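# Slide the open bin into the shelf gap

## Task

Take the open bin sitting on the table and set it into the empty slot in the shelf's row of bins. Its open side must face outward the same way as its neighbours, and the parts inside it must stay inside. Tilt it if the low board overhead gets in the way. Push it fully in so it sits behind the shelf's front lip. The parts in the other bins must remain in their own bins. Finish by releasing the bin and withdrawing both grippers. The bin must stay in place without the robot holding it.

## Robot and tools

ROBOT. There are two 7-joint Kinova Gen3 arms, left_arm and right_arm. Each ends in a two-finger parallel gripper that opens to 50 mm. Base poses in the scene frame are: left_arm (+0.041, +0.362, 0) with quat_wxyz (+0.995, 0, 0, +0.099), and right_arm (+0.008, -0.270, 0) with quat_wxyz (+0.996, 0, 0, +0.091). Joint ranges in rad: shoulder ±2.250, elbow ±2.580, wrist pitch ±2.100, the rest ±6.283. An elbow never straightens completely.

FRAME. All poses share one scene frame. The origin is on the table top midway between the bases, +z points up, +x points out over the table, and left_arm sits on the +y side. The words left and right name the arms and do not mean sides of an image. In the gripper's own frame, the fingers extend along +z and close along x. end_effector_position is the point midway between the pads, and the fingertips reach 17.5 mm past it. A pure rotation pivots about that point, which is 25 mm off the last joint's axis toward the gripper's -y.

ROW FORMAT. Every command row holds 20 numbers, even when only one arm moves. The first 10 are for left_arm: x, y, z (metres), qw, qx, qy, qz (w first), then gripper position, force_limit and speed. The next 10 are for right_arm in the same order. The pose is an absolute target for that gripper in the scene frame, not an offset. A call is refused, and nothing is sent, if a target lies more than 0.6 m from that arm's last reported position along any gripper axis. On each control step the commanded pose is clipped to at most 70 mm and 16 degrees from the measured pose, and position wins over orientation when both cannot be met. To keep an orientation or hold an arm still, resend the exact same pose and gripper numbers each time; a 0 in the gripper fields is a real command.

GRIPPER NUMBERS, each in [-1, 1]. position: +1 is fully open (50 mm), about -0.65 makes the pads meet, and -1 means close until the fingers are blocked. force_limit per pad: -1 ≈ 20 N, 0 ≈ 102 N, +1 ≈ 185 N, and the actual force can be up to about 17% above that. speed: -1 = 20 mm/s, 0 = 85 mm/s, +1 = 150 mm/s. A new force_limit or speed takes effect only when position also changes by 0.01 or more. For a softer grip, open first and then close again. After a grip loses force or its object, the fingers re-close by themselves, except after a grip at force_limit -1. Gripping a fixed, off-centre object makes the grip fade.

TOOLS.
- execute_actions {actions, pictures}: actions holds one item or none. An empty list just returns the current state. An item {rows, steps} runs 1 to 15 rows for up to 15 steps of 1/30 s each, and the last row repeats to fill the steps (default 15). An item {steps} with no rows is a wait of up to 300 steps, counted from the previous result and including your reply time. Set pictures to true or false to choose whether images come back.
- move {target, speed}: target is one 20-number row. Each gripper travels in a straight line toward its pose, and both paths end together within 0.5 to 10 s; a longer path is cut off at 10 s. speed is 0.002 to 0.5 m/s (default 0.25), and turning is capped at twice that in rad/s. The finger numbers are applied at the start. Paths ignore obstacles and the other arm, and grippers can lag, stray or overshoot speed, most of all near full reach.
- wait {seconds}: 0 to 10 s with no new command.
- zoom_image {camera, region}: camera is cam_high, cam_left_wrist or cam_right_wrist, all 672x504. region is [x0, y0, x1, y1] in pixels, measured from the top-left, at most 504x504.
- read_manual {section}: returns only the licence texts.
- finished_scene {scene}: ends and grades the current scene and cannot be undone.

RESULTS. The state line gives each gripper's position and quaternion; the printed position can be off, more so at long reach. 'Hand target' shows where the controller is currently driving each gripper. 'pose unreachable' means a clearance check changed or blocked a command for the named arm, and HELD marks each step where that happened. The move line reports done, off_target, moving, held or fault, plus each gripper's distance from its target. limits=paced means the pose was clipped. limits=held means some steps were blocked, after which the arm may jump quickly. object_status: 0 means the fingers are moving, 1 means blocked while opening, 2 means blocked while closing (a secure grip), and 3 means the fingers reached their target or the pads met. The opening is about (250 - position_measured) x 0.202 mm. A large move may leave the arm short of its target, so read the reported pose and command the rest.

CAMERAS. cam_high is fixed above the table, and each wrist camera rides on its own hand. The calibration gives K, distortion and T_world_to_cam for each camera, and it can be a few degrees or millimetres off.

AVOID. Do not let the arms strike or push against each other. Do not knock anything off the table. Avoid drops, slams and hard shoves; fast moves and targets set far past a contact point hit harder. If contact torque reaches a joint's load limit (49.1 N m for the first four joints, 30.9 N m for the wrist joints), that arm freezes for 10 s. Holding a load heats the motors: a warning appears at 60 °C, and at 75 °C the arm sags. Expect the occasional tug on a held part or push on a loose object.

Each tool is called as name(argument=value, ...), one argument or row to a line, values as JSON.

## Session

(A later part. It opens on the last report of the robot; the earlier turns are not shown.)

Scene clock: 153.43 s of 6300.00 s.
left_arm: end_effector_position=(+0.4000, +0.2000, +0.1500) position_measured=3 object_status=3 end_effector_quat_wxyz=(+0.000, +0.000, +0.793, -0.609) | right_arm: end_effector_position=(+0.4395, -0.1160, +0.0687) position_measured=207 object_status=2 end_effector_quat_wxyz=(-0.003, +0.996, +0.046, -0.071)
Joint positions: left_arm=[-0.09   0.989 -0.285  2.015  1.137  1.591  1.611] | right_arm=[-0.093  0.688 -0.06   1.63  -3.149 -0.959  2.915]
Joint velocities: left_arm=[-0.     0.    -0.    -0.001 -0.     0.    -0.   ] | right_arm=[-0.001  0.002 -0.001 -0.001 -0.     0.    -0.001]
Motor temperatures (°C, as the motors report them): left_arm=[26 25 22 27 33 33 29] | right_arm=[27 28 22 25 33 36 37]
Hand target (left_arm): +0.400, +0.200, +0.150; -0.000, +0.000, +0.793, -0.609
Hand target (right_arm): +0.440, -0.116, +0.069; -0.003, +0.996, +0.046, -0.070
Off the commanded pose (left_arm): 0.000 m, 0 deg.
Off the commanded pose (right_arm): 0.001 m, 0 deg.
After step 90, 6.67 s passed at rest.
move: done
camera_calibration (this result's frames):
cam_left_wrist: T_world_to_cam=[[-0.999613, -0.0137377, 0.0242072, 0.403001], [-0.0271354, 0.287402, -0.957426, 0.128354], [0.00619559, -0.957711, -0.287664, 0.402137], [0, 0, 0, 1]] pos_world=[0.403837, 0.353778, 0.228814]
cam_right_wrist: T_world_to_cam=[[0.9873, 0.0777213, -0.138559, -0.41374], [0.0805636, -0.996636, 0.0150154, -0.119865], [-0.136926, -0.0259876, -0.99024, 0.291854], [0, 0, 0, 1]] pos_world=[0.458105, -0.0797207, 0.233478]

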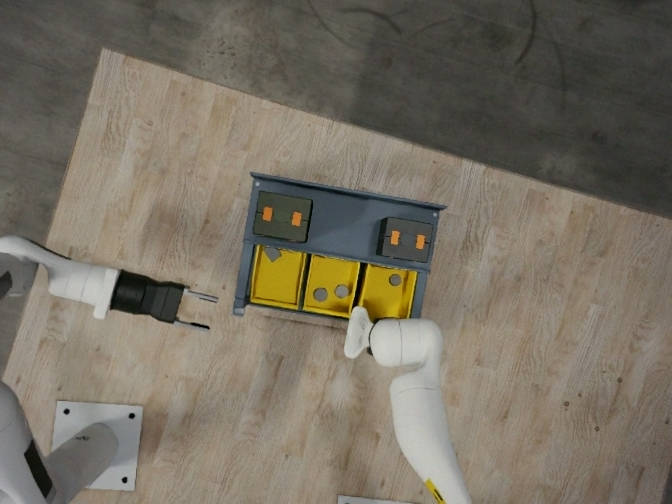

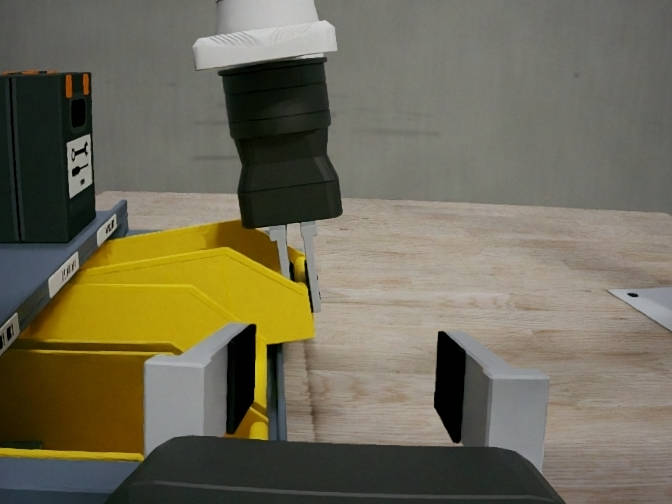

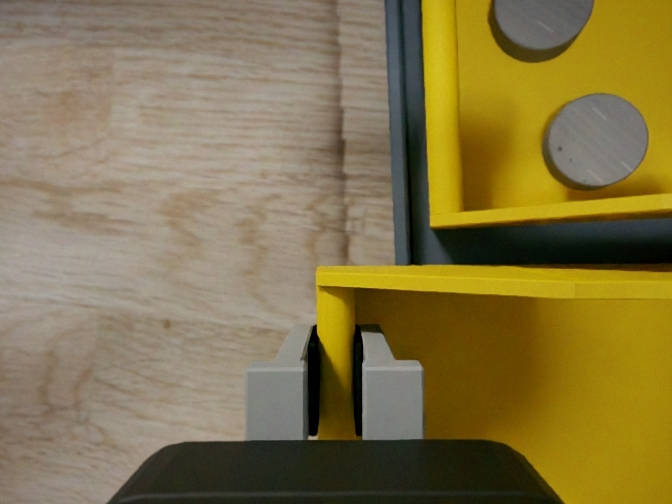

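move(
  target=[0.40,0.2,0.15,0,0,-0.793,0.609,1,0,0,0.472,-0.113,0.066,-0.003,0.996,0.058,-0.06,-1,-0.3,-0.5],
  speed=0.02,
)

move(
  target=[0.40,0.2,0.15,0,0,-0.793,0.609,1,0,0,0.473,-0.113,0.054,-0.001,0.998,0.058,-0.02,-1,-0.3,-0.5],
  speed=0.02,
)

Scene clock: 174.97 s of 6300.00 s.
left_arm: end_effector_position=(+0.4000, +0.2000, +0.1500) position_measured=3 object_status=3 end_effector_quat_wxyz=(+0.000, +0.000, +0.793, -0.609) | right_arm: end_effector_position=(+0.4715, -0.1130, +0.0655) position_measured=207 object_status=2 end_effector_quat_wxyz=(-0.003, +0.996, +0.058, -0.061)
Joint positions: left_arm=[-0.09   0.989 -0.285  2.015  1.137  1.591  1.611] | right_arm=[-0.086  0.738 -0.059  1.531 -3.137 -0.989  2.942]
Joint velocities: left_arm=[ 0.     0.    -0.    -0.001 -0.001 -0.001 -0.   ] | right_arm=[ 0.002  0.003 -0.001 -0.001 -0.    -0.003  0.   ]
Motor temperatures (°C, as the motors report them): left_arm=[26 25 22 27 33 33 29] | right_arm=[27 28 22 25 33 36 37]
Hand target (left_arm): +0.400, +0.200, +0.150; -0.000, +0.000, +0.793, -0.609
Hand target (right_arm): +0.472, -0.113, +0.066; -0.003, +0.997, +0.058, -0.060
Off the commanded pose (left_arm): 0.000 m, 0 deg.
Off the commanded pose (right_arm): 0.001 m, 0 deg.
After step 90, 16.67 s passed at rest.
move: done
camera_calibration (this result's frames):
cam_left_wrist: T_world_to_cam=[[-0.999613, -0.0137375, 0.0242071, 0.403001], [-0.0271352, 0.287402, -0.957426, 0.128354], [0.00619546, -0.957711, -0.287664, 0.402137], [0, 0, 0, 1]] pos_world=[0.403837, 0.353778, 0.228814]
cam_right_wrist: T_world_to_cam=[[0.987709, 0.101653, -0.118737, -0.44474], [0.104059, -0.994469, 0.0142289, -0.130249], [-0.116634, -0.0264097, -0.992824, 0.283714], [0, 0, 0, 1]] pos_world=[0.485918, -0.0768271, 0.230724]

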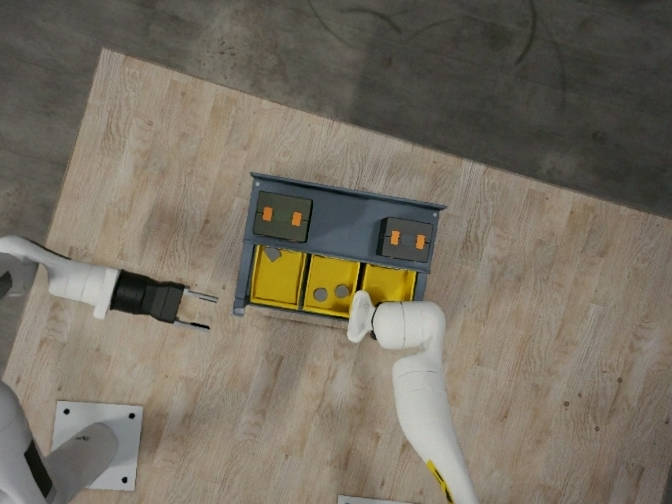

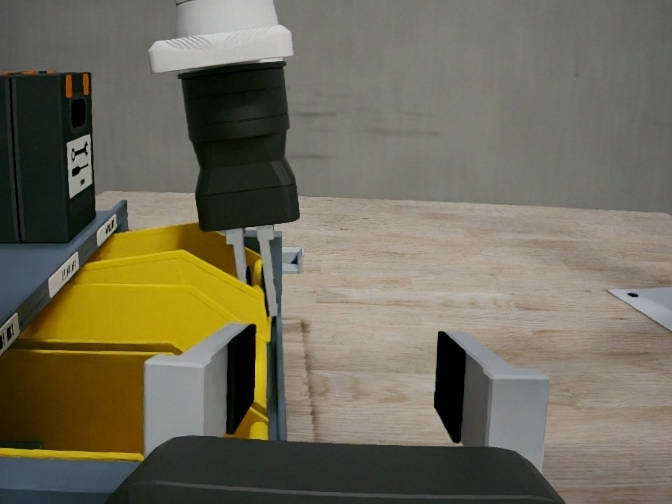

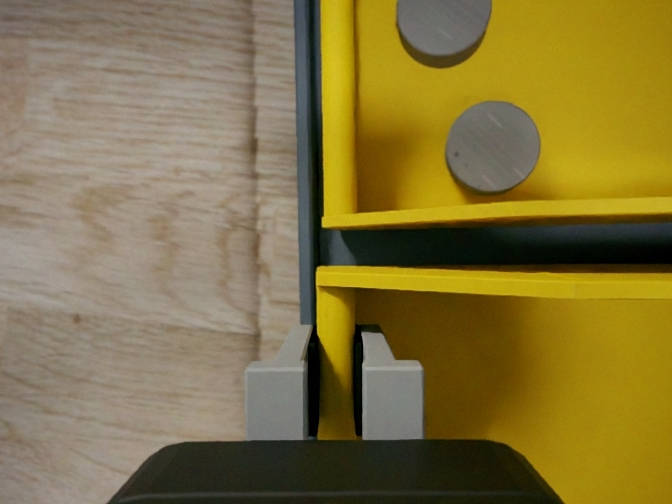

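Scene clock: 177.23 s of 6300.00 s.
left_arm: end_effector_position=(+0.4000, +0.2000, +0.1500) position_measured=3 object_status=3 end_effector_quat_wxyz=(+0.000, +0.000, +0.793, -0.609) | right_arm: end_effector_position=(+0.4724, -0.1131, +0.0533) position_measured=207 object_status=2 end_effector_quat_wxyz=(-0.001, +0.998, +0.058, -0.021)
Joint positions: left_arm=[-0.09   0.989 -0.285  2.015  1.137  1.591  1.611] | right_arm=[-0.106  0.711 -0.047  1.634 -3.117 -0.838  2.917]
Joint velocities: left_arm=[-0.    -0.     0.     0.001  0.    -0.    -0.   ] | right_arm=[-0.002 -0.001 -0.001  0.002  0.001  0.002 -0.001]
Motor temperatures (°C, as the motors report them): left_arm=[26 25 22 27 33 33 29] | right_arm=[27 28 22 25 33 36 37]
Hand target (left_arm): +0.400, +0.200, +0.150; -0.000, +0.000, +0.793, -0.609
Hand target (right_arm): +0.473, -0.113, +0.054; -0.001, +0.998, +0.058, -0.020
Off the commanded pose (left_arm): 0.000 m, 0 deg.
Off the commanded pose (right_arm): 0.001 m, 0 deg.
move: done
camera_calibration (this result's frames):
cam_left_wrist: T_world_to_cam=[[-0.999613, -0.0137379, 0.0242071, 0.403002], [-0.0271353, 0.287402, -0.957426, 0.128354], [0.00619586, -0.957711, -0.287664, 0.402137], [0, 0, 0, 1]] pos_world=[0.403837, 0.353778, 0.228814]
cam_right_wrist: T_world_to_cam=[[0.994028, 0.10164, -0.0397286, -0.454337], [0.10256, -0.994487, 0.0218431, -0.129902], [-0.0372894, -0.0257872, -0.998972, 0.234633], [0, 0, 0, 1]] pos_world=[0.473696, -0.0769571, 0.219179]

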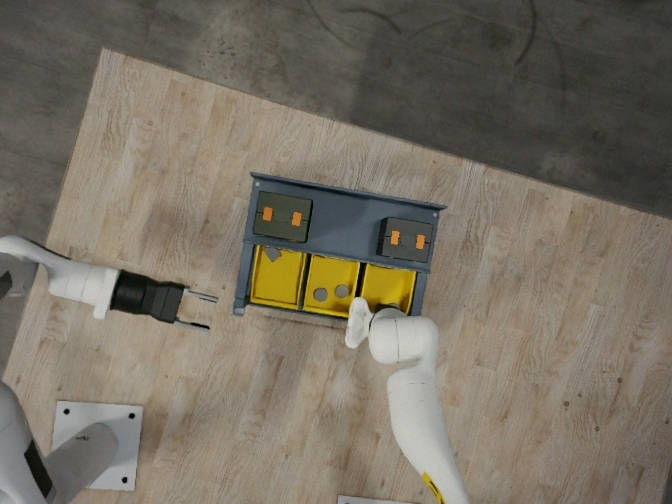

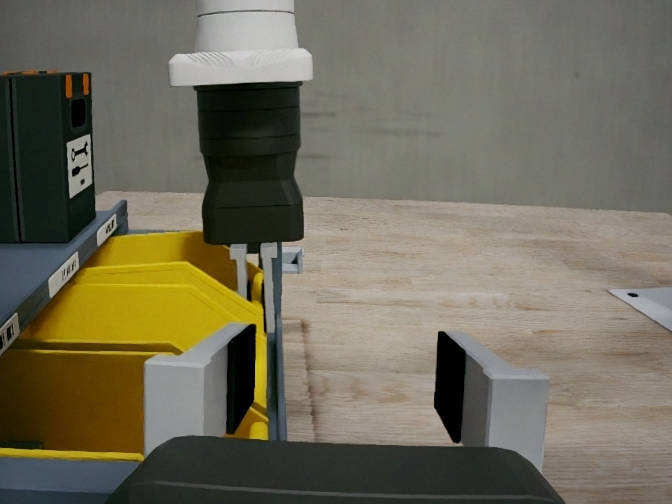

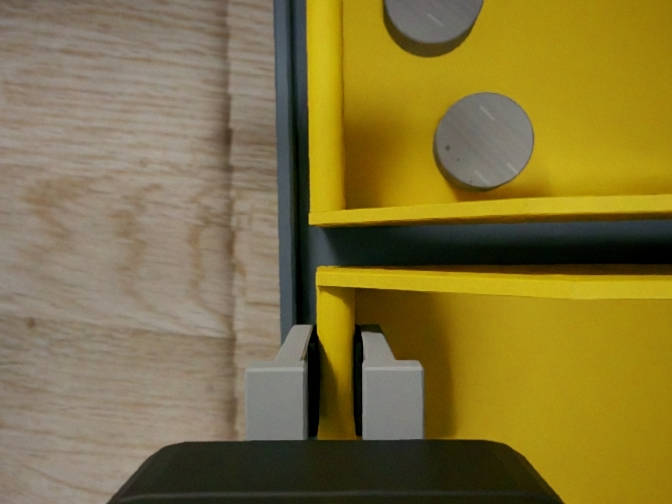

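move(
  target=[0.40,0.2,0.15,0,0,-0.793,0.609,1,0,0,0.475,-0.113,0.048,0,0.998,0.058,0,-1,-0.3,-0.5],
  speed=0.015,
)

move(
  target=[0.40,0.2,0.15,0,0,-0.793,0.609,1,0,0,0.475,-0.113,0.048,0,0.998,0.058,0,0.2,-0.3,-0.5],
)

move(
  target=[0.35,0.3,0.2,0,0,-0.793,0.609,1,0,0,0.46,-0.15,0.2,0,0.998,0.058,0,0.2,-0.3,-0.5],
  speed=0.1,
)

move(
  target=[0.35,0.3,0.2,0,0,-0.793,0.609,1,0,0,0.3,-0.2,0.22,0,0.998,0.058,0,1,0,0],
)

Scene clock: 193.87 s of 6300.00 s.
left_arm: end_effector_position=(+0.4000, +0.2000, +0.1500) position_measured=3 object_status=3 end_effector_quat_wxyz=(+0.000, +0.000, +0.793, -0.609) | right_arm: end_effector_position=(+0.4744, -0.1131, +0.0473) position_measured=207 object_status=2 end_effector_quat_wxyz=(+0.000, +0.998, +0.058, -0.001)
Joint positions: left_arm=[-0.09   0.989 -0.285  2.015  1.137  1.591  1.611] | right_arm=[-0.118  0.702 -0.038  1.679 -3.106 -0.763  2.903]
Joint velocities: left_arm=[-0.  0.  0. -0. -0. -0. -0.] | right_arm=[-0.     0.001 -0.     0.001  0.     0.002  0.001]
Motor temperatures (°C, as the motors report them): left_arm=[26 26 22 27 33 33 29] | right_arm=[27 28 22 25 33 36 37]
Hand target (left_arm): +0.400, +0.200, +0.150; -0.000, +0.000, +0.793, -0.609
Hand target (right_arm): +0.475, -0.113, +0.048; -0.000, +0.998, +0.058, -0.000
Off the commanded pose (left_arm): 0.000 m, 0 deg.
Off the commanded pose (right_arm): 0.001 m, 0 deg.
After step 90, 12.00 s passed at rest.
move: done
camera_calibration (this result's frames):
cam_left_wrist: T_world_to_cam=[[-0.999613, -0.0137376, 0.0242071, 0.403001], [-0.0271352, 0.287402, -0.957426, 0.128354], [0.0061956, -0.957711, -0.287664, 0.402137], [0, 0, 0, 1]] pos_world=[0.403837, 0.353778, 0.228814]
cam_right_wrist: T_world_to_cam=[[0.994827, 0.10158, 0.000158357, -0.458766], [0.101542, -0.994501, 0.0256405, -0.129724], [0.00276204, -0.0254918, -0.999671, 0.209741], [0, 0, 0, 1]] pos_world=[0.468986, -0.0770627, 0.213071]

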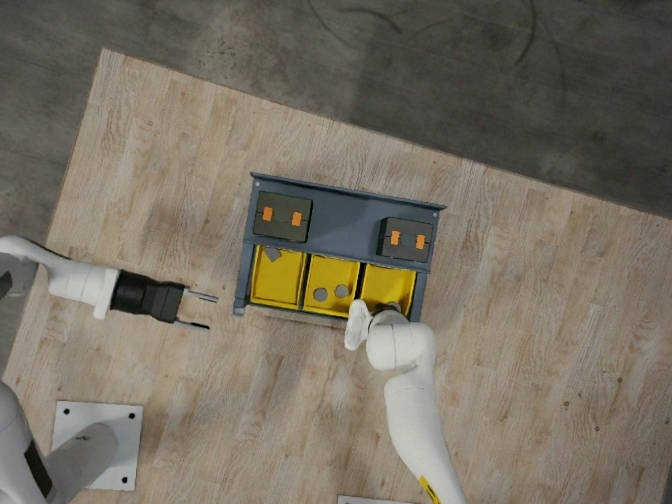

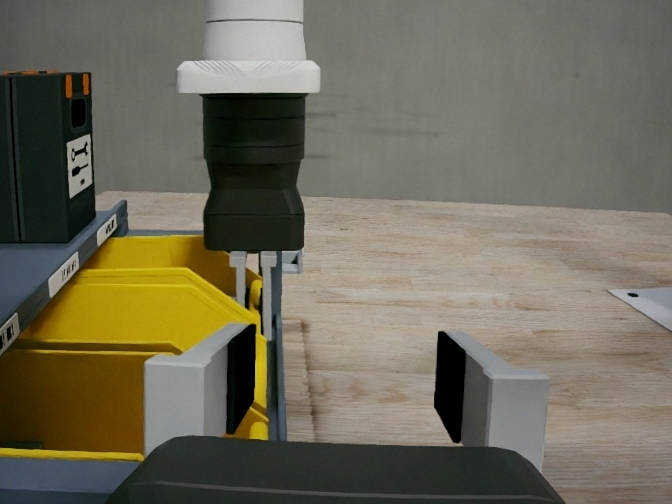

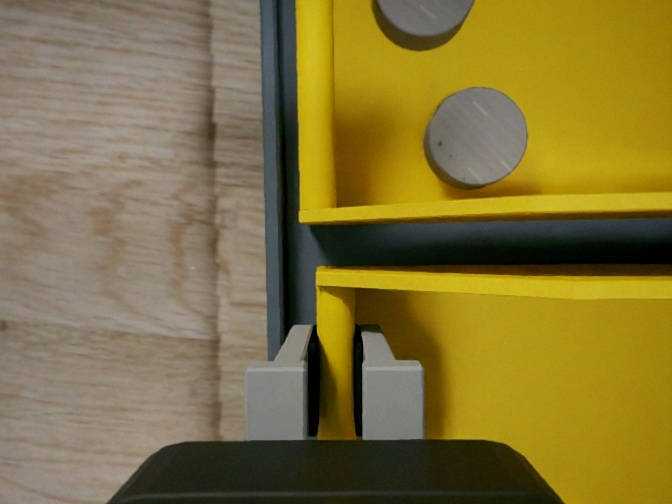

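Scene clock: 194.57 s of 6300.00 s.
left_arm: end_effector_position=(+0.4000, +0.2000, +0.1500) position_measured=3 object_status=3 end_effector_quat_wxyz=(+0.000, +0.000, +0.793, -0.609) | right_arm: end_effector_position=(+0.4750, -0.1130, +0.0480) position_measured=123 object_status=3 end_effector_quat_wxyz=(+0.000, +0.998, +0.058, -0.000)
Joint positions: left_arm=[-0.09   0.989 -0.285  2.015  1.137  1.591  1.611] | right_arm=[-0.118  0.7   -0.038  1.679 -3.106 -0.763  2.903]
Joint velocities: left_arm=[ 0. -0.  0.  0.  0.  0.  0.] | right_arm=[-0.    -0.001  0.    -0.    -0.     0.001  0.   ]
Motor temperatures (°C, as the motors report them): left_arm=[26 26 22 27 33 33 29] | right_arm=[27 28 22 25 33 36 37]
Hand target (left_arm): +0.400, +0.200, +0.150; -0.000, +0.000, +0.793, -0.609
Hand target (right_arm): +0.475, -0.113, +0.048; +0.000, +0.998, +0.058, +0.000
Off the commanded pose (left_arm): 0.000 m, 0 deg.
Off the commanded pose (right_arm): 0.000 m, 0 deg.
move: done
camera_calibration (this result's frames):
cam_left_wrist: T_world_to_cam=[[-0.999613, -0.0137375, 0.0242069, 0.403001], [-0.027135, 0.287402, -0.957426, 0.128354], [0.00619552, -0.957712, -0.287663, 0.402137], [0, 0, 0, 1]] pos_world=[0.403837, 0.353778, 0.228814]
cam_right_wrist: T_world_to_cam=[[0.994825, 0.101575, 0.00223965, -0.459509], [0.101486, -0.994514, 0.0253298, -0.129635], [0.00480025, -0.0249714, -0.999677, 0.209555], [0, 0, 0, 1]] pos_world=[0.469282, -0.0770158, 0.2138]

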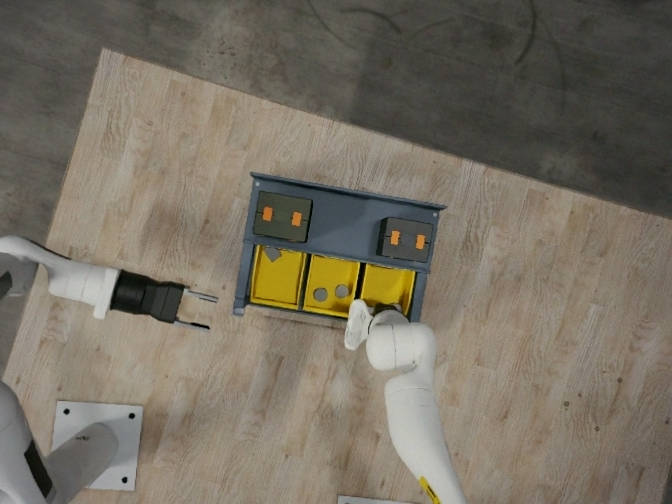

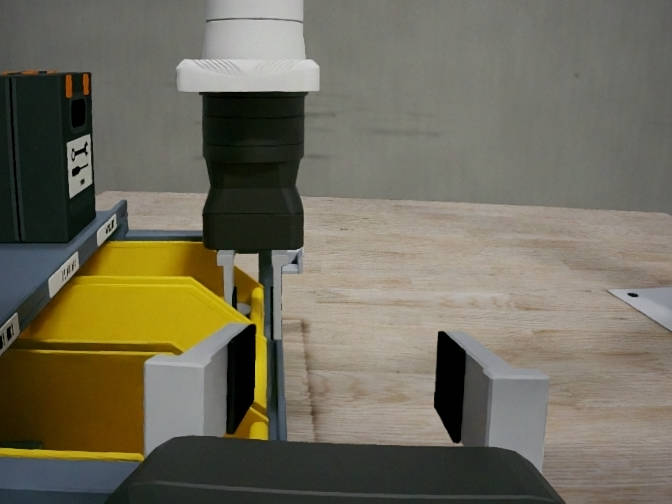

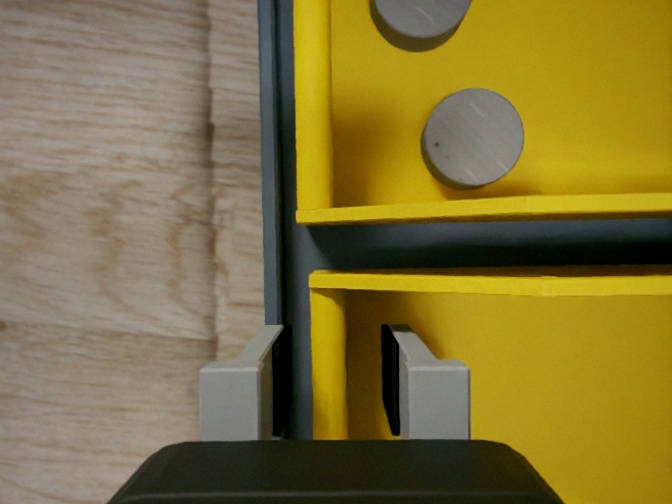

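Scene clock: 196.47 s of 6300.00 s.
left_arm: end_effector_position=(+0.3503, +0.2996, +0.2002) position_measured=3 object_status=3 end_effector_quat_wxyz=(-0.000, -0.000, +0.793, -0.609) | right_arm: end_effector_position=(+0.4597, -0.1504, +0.2000) position_measured=123 object_status=3 end_effector_quat_wxyz=(+0.000, +0.998, +0.058, -0.000)
Joint positions: left_arm=[-0.29   0.886 -0.401  1.992  0.867  1.739  1.594] | right_arm=[-0.053  0.442 -0.036  1.569 -3.123 -1.131  2.983]
Joint velocities: left_arm=[-0.003 -0.002 -0.003 -0.001 -0.     0.003 -0.001] | right_arm=[-0.001 -0.001 -0.001 -0.001 -0.     0.     0.   ]
Motor temperatures (°C, as the motors report them): left_arm=[26 26 22 27 33 33 29] | right_arm=[27 28 22 25 33 36 37]
Hand target (left_arm): +0.350, +0.300, +0.200; +0.000, -0.000, +0.793, -0.609
Hand target (right_arm): +0.460, -0.150, +0.200; +0.000, +0.998, +0.058, +0.000
Off the commanded pose (left_arm): 0.001 m, 0 deg.
Off the commanded pose (right_arm): 0.001 m, 0 deg.
move: done
camera_calibration (this result's frames):
cam_left_wrist: T_world_to_cam=[[-0.999594, -0.0139656, 0.0248482, 0.353397], [-0.0278086, 0.286429, -0.957698, 0.147027], [0.00625756, -0.958, -0.286701, 0.512146], [0, 0, 0, 1]] pos_world=[0.354137, 0.453459, 0.278859]
cam_right_wrist: T_world_to_cam=[[0.994838, 0.101455, 0.00210663, -0.440797], [0.101365, -0.994502, 0.0262982, -0.169308], [0.00476314, -0.0259489, -0.999652, 0.360496], [0, 0, 0, 1]] pos_world=[0.453967, -0.114301, 0.365752]

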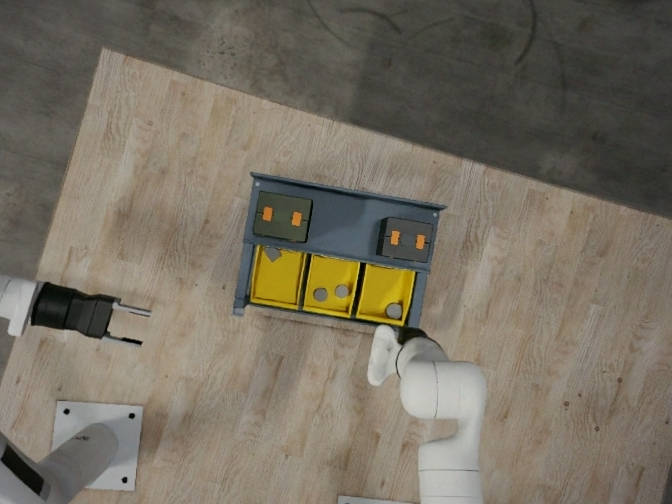

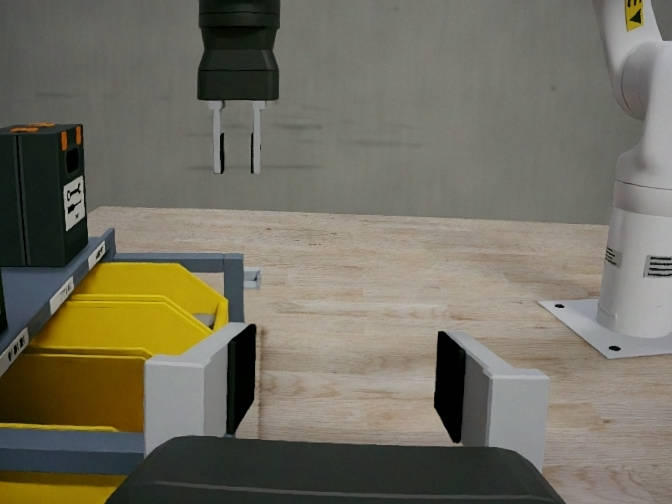

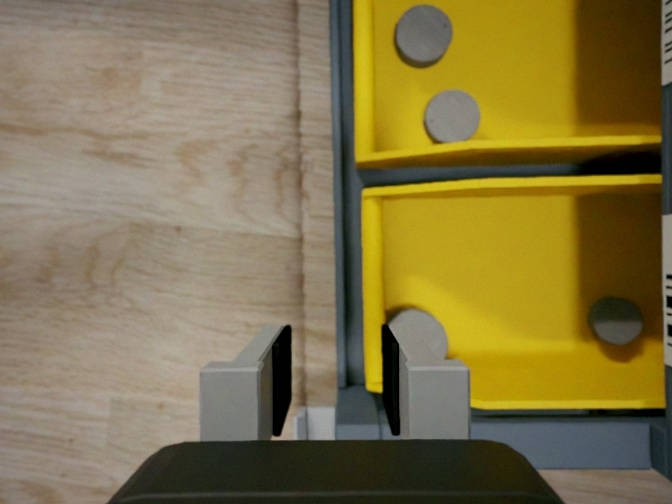

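Scene clock: 197.67 s of 6300.00 s.
left_arm: end_effector_position=(+0.3500, +0.3000, +0.2000) position_measured=3 object_status=3 end_effector_quat_wxyz=(+0.000, -0.000, +0.793, -0.609) | right_arm: end_effector_position=(+0.3001, -0.2006, +0.2194) position_measured=3 object_status=3 end_effector_quat_wxyz=(+0.000, +0.998, +0.058, -0.000)
Joint positions: left_arm=[-0.291  0.886 -0.402  1.992  0.866  1.739  1.593] | right_arm=[-0.013  0.059 -0.04   2.025 -3.138 -1.058  3.022]
Joint velocities: left_arm=[-0.    -0.    -0.     0.     0.001  0.     0.   ] | right_arm=[-0.    -0.009  0.     0.    -0.    -0.     0.   ]
Motor temperatures (°C, as the motors report them): left_arm=[26 26 22 27 33 33 29] | right_arm=[27 28 22 25 33 36 37]
Hand target (left_arm): +0.350, +0.300, +0.200; -0.000, -0.000, +0.793, -0.609
Hand target (right_arm): +0.300, -0.201, +0.220; +0.000, +0.998, +0.058, +0.000
Off the commanded pose (left_arm): 0.000 m, 0 deg.
Off the commanded pose (right_arm): 0.001 m, 0 deg.
move: done
camera_calibration (this result's frames):
cam_left_wrist: T_world_to_cam=[[-0.999613, -0.0137372, 0.0242099, 0.353183], [-0.0271377, 0.287398, -0.957427, 0.146132], [0.00619453, -0.957713, -0.28766, 0.512601], [0, 0, 0, 1]] pos_world=[0.353837, 0.453778, 0.278815]
cam_right_wrist: T_world_to_cam=[[0.994799, 0.10185, 0.00134893, -0.27679], [0.101781, -0.994469, 0.0259326, -0.20356], [0.00398269, -0.0256604, -0.999663, 0.379663], [0, 0, 0, 1]] pos_world=[0.294556, -0.164501, 0.385187]

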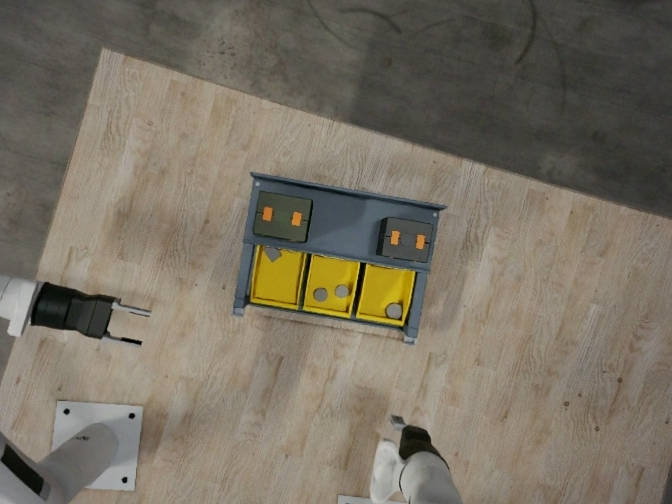

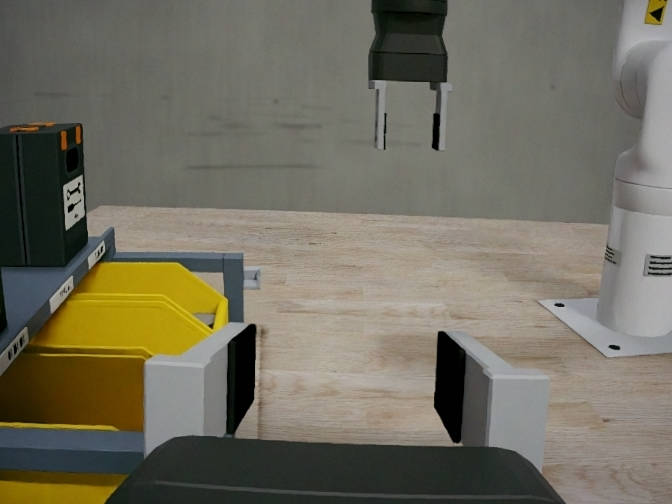

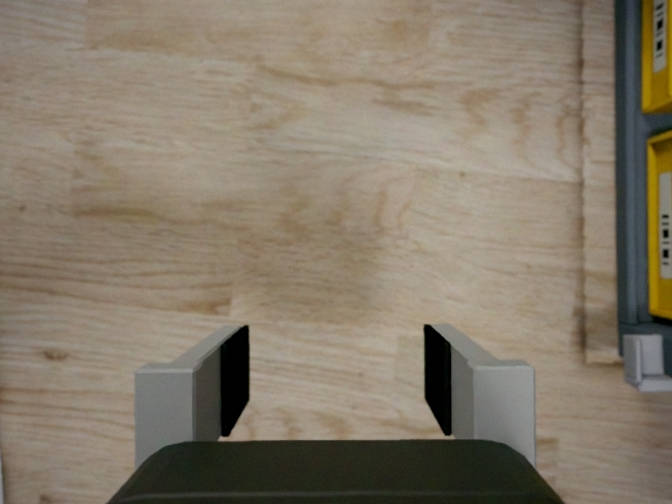

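finished_scene(
  scene=1,
)

The scene is finished: the task was done.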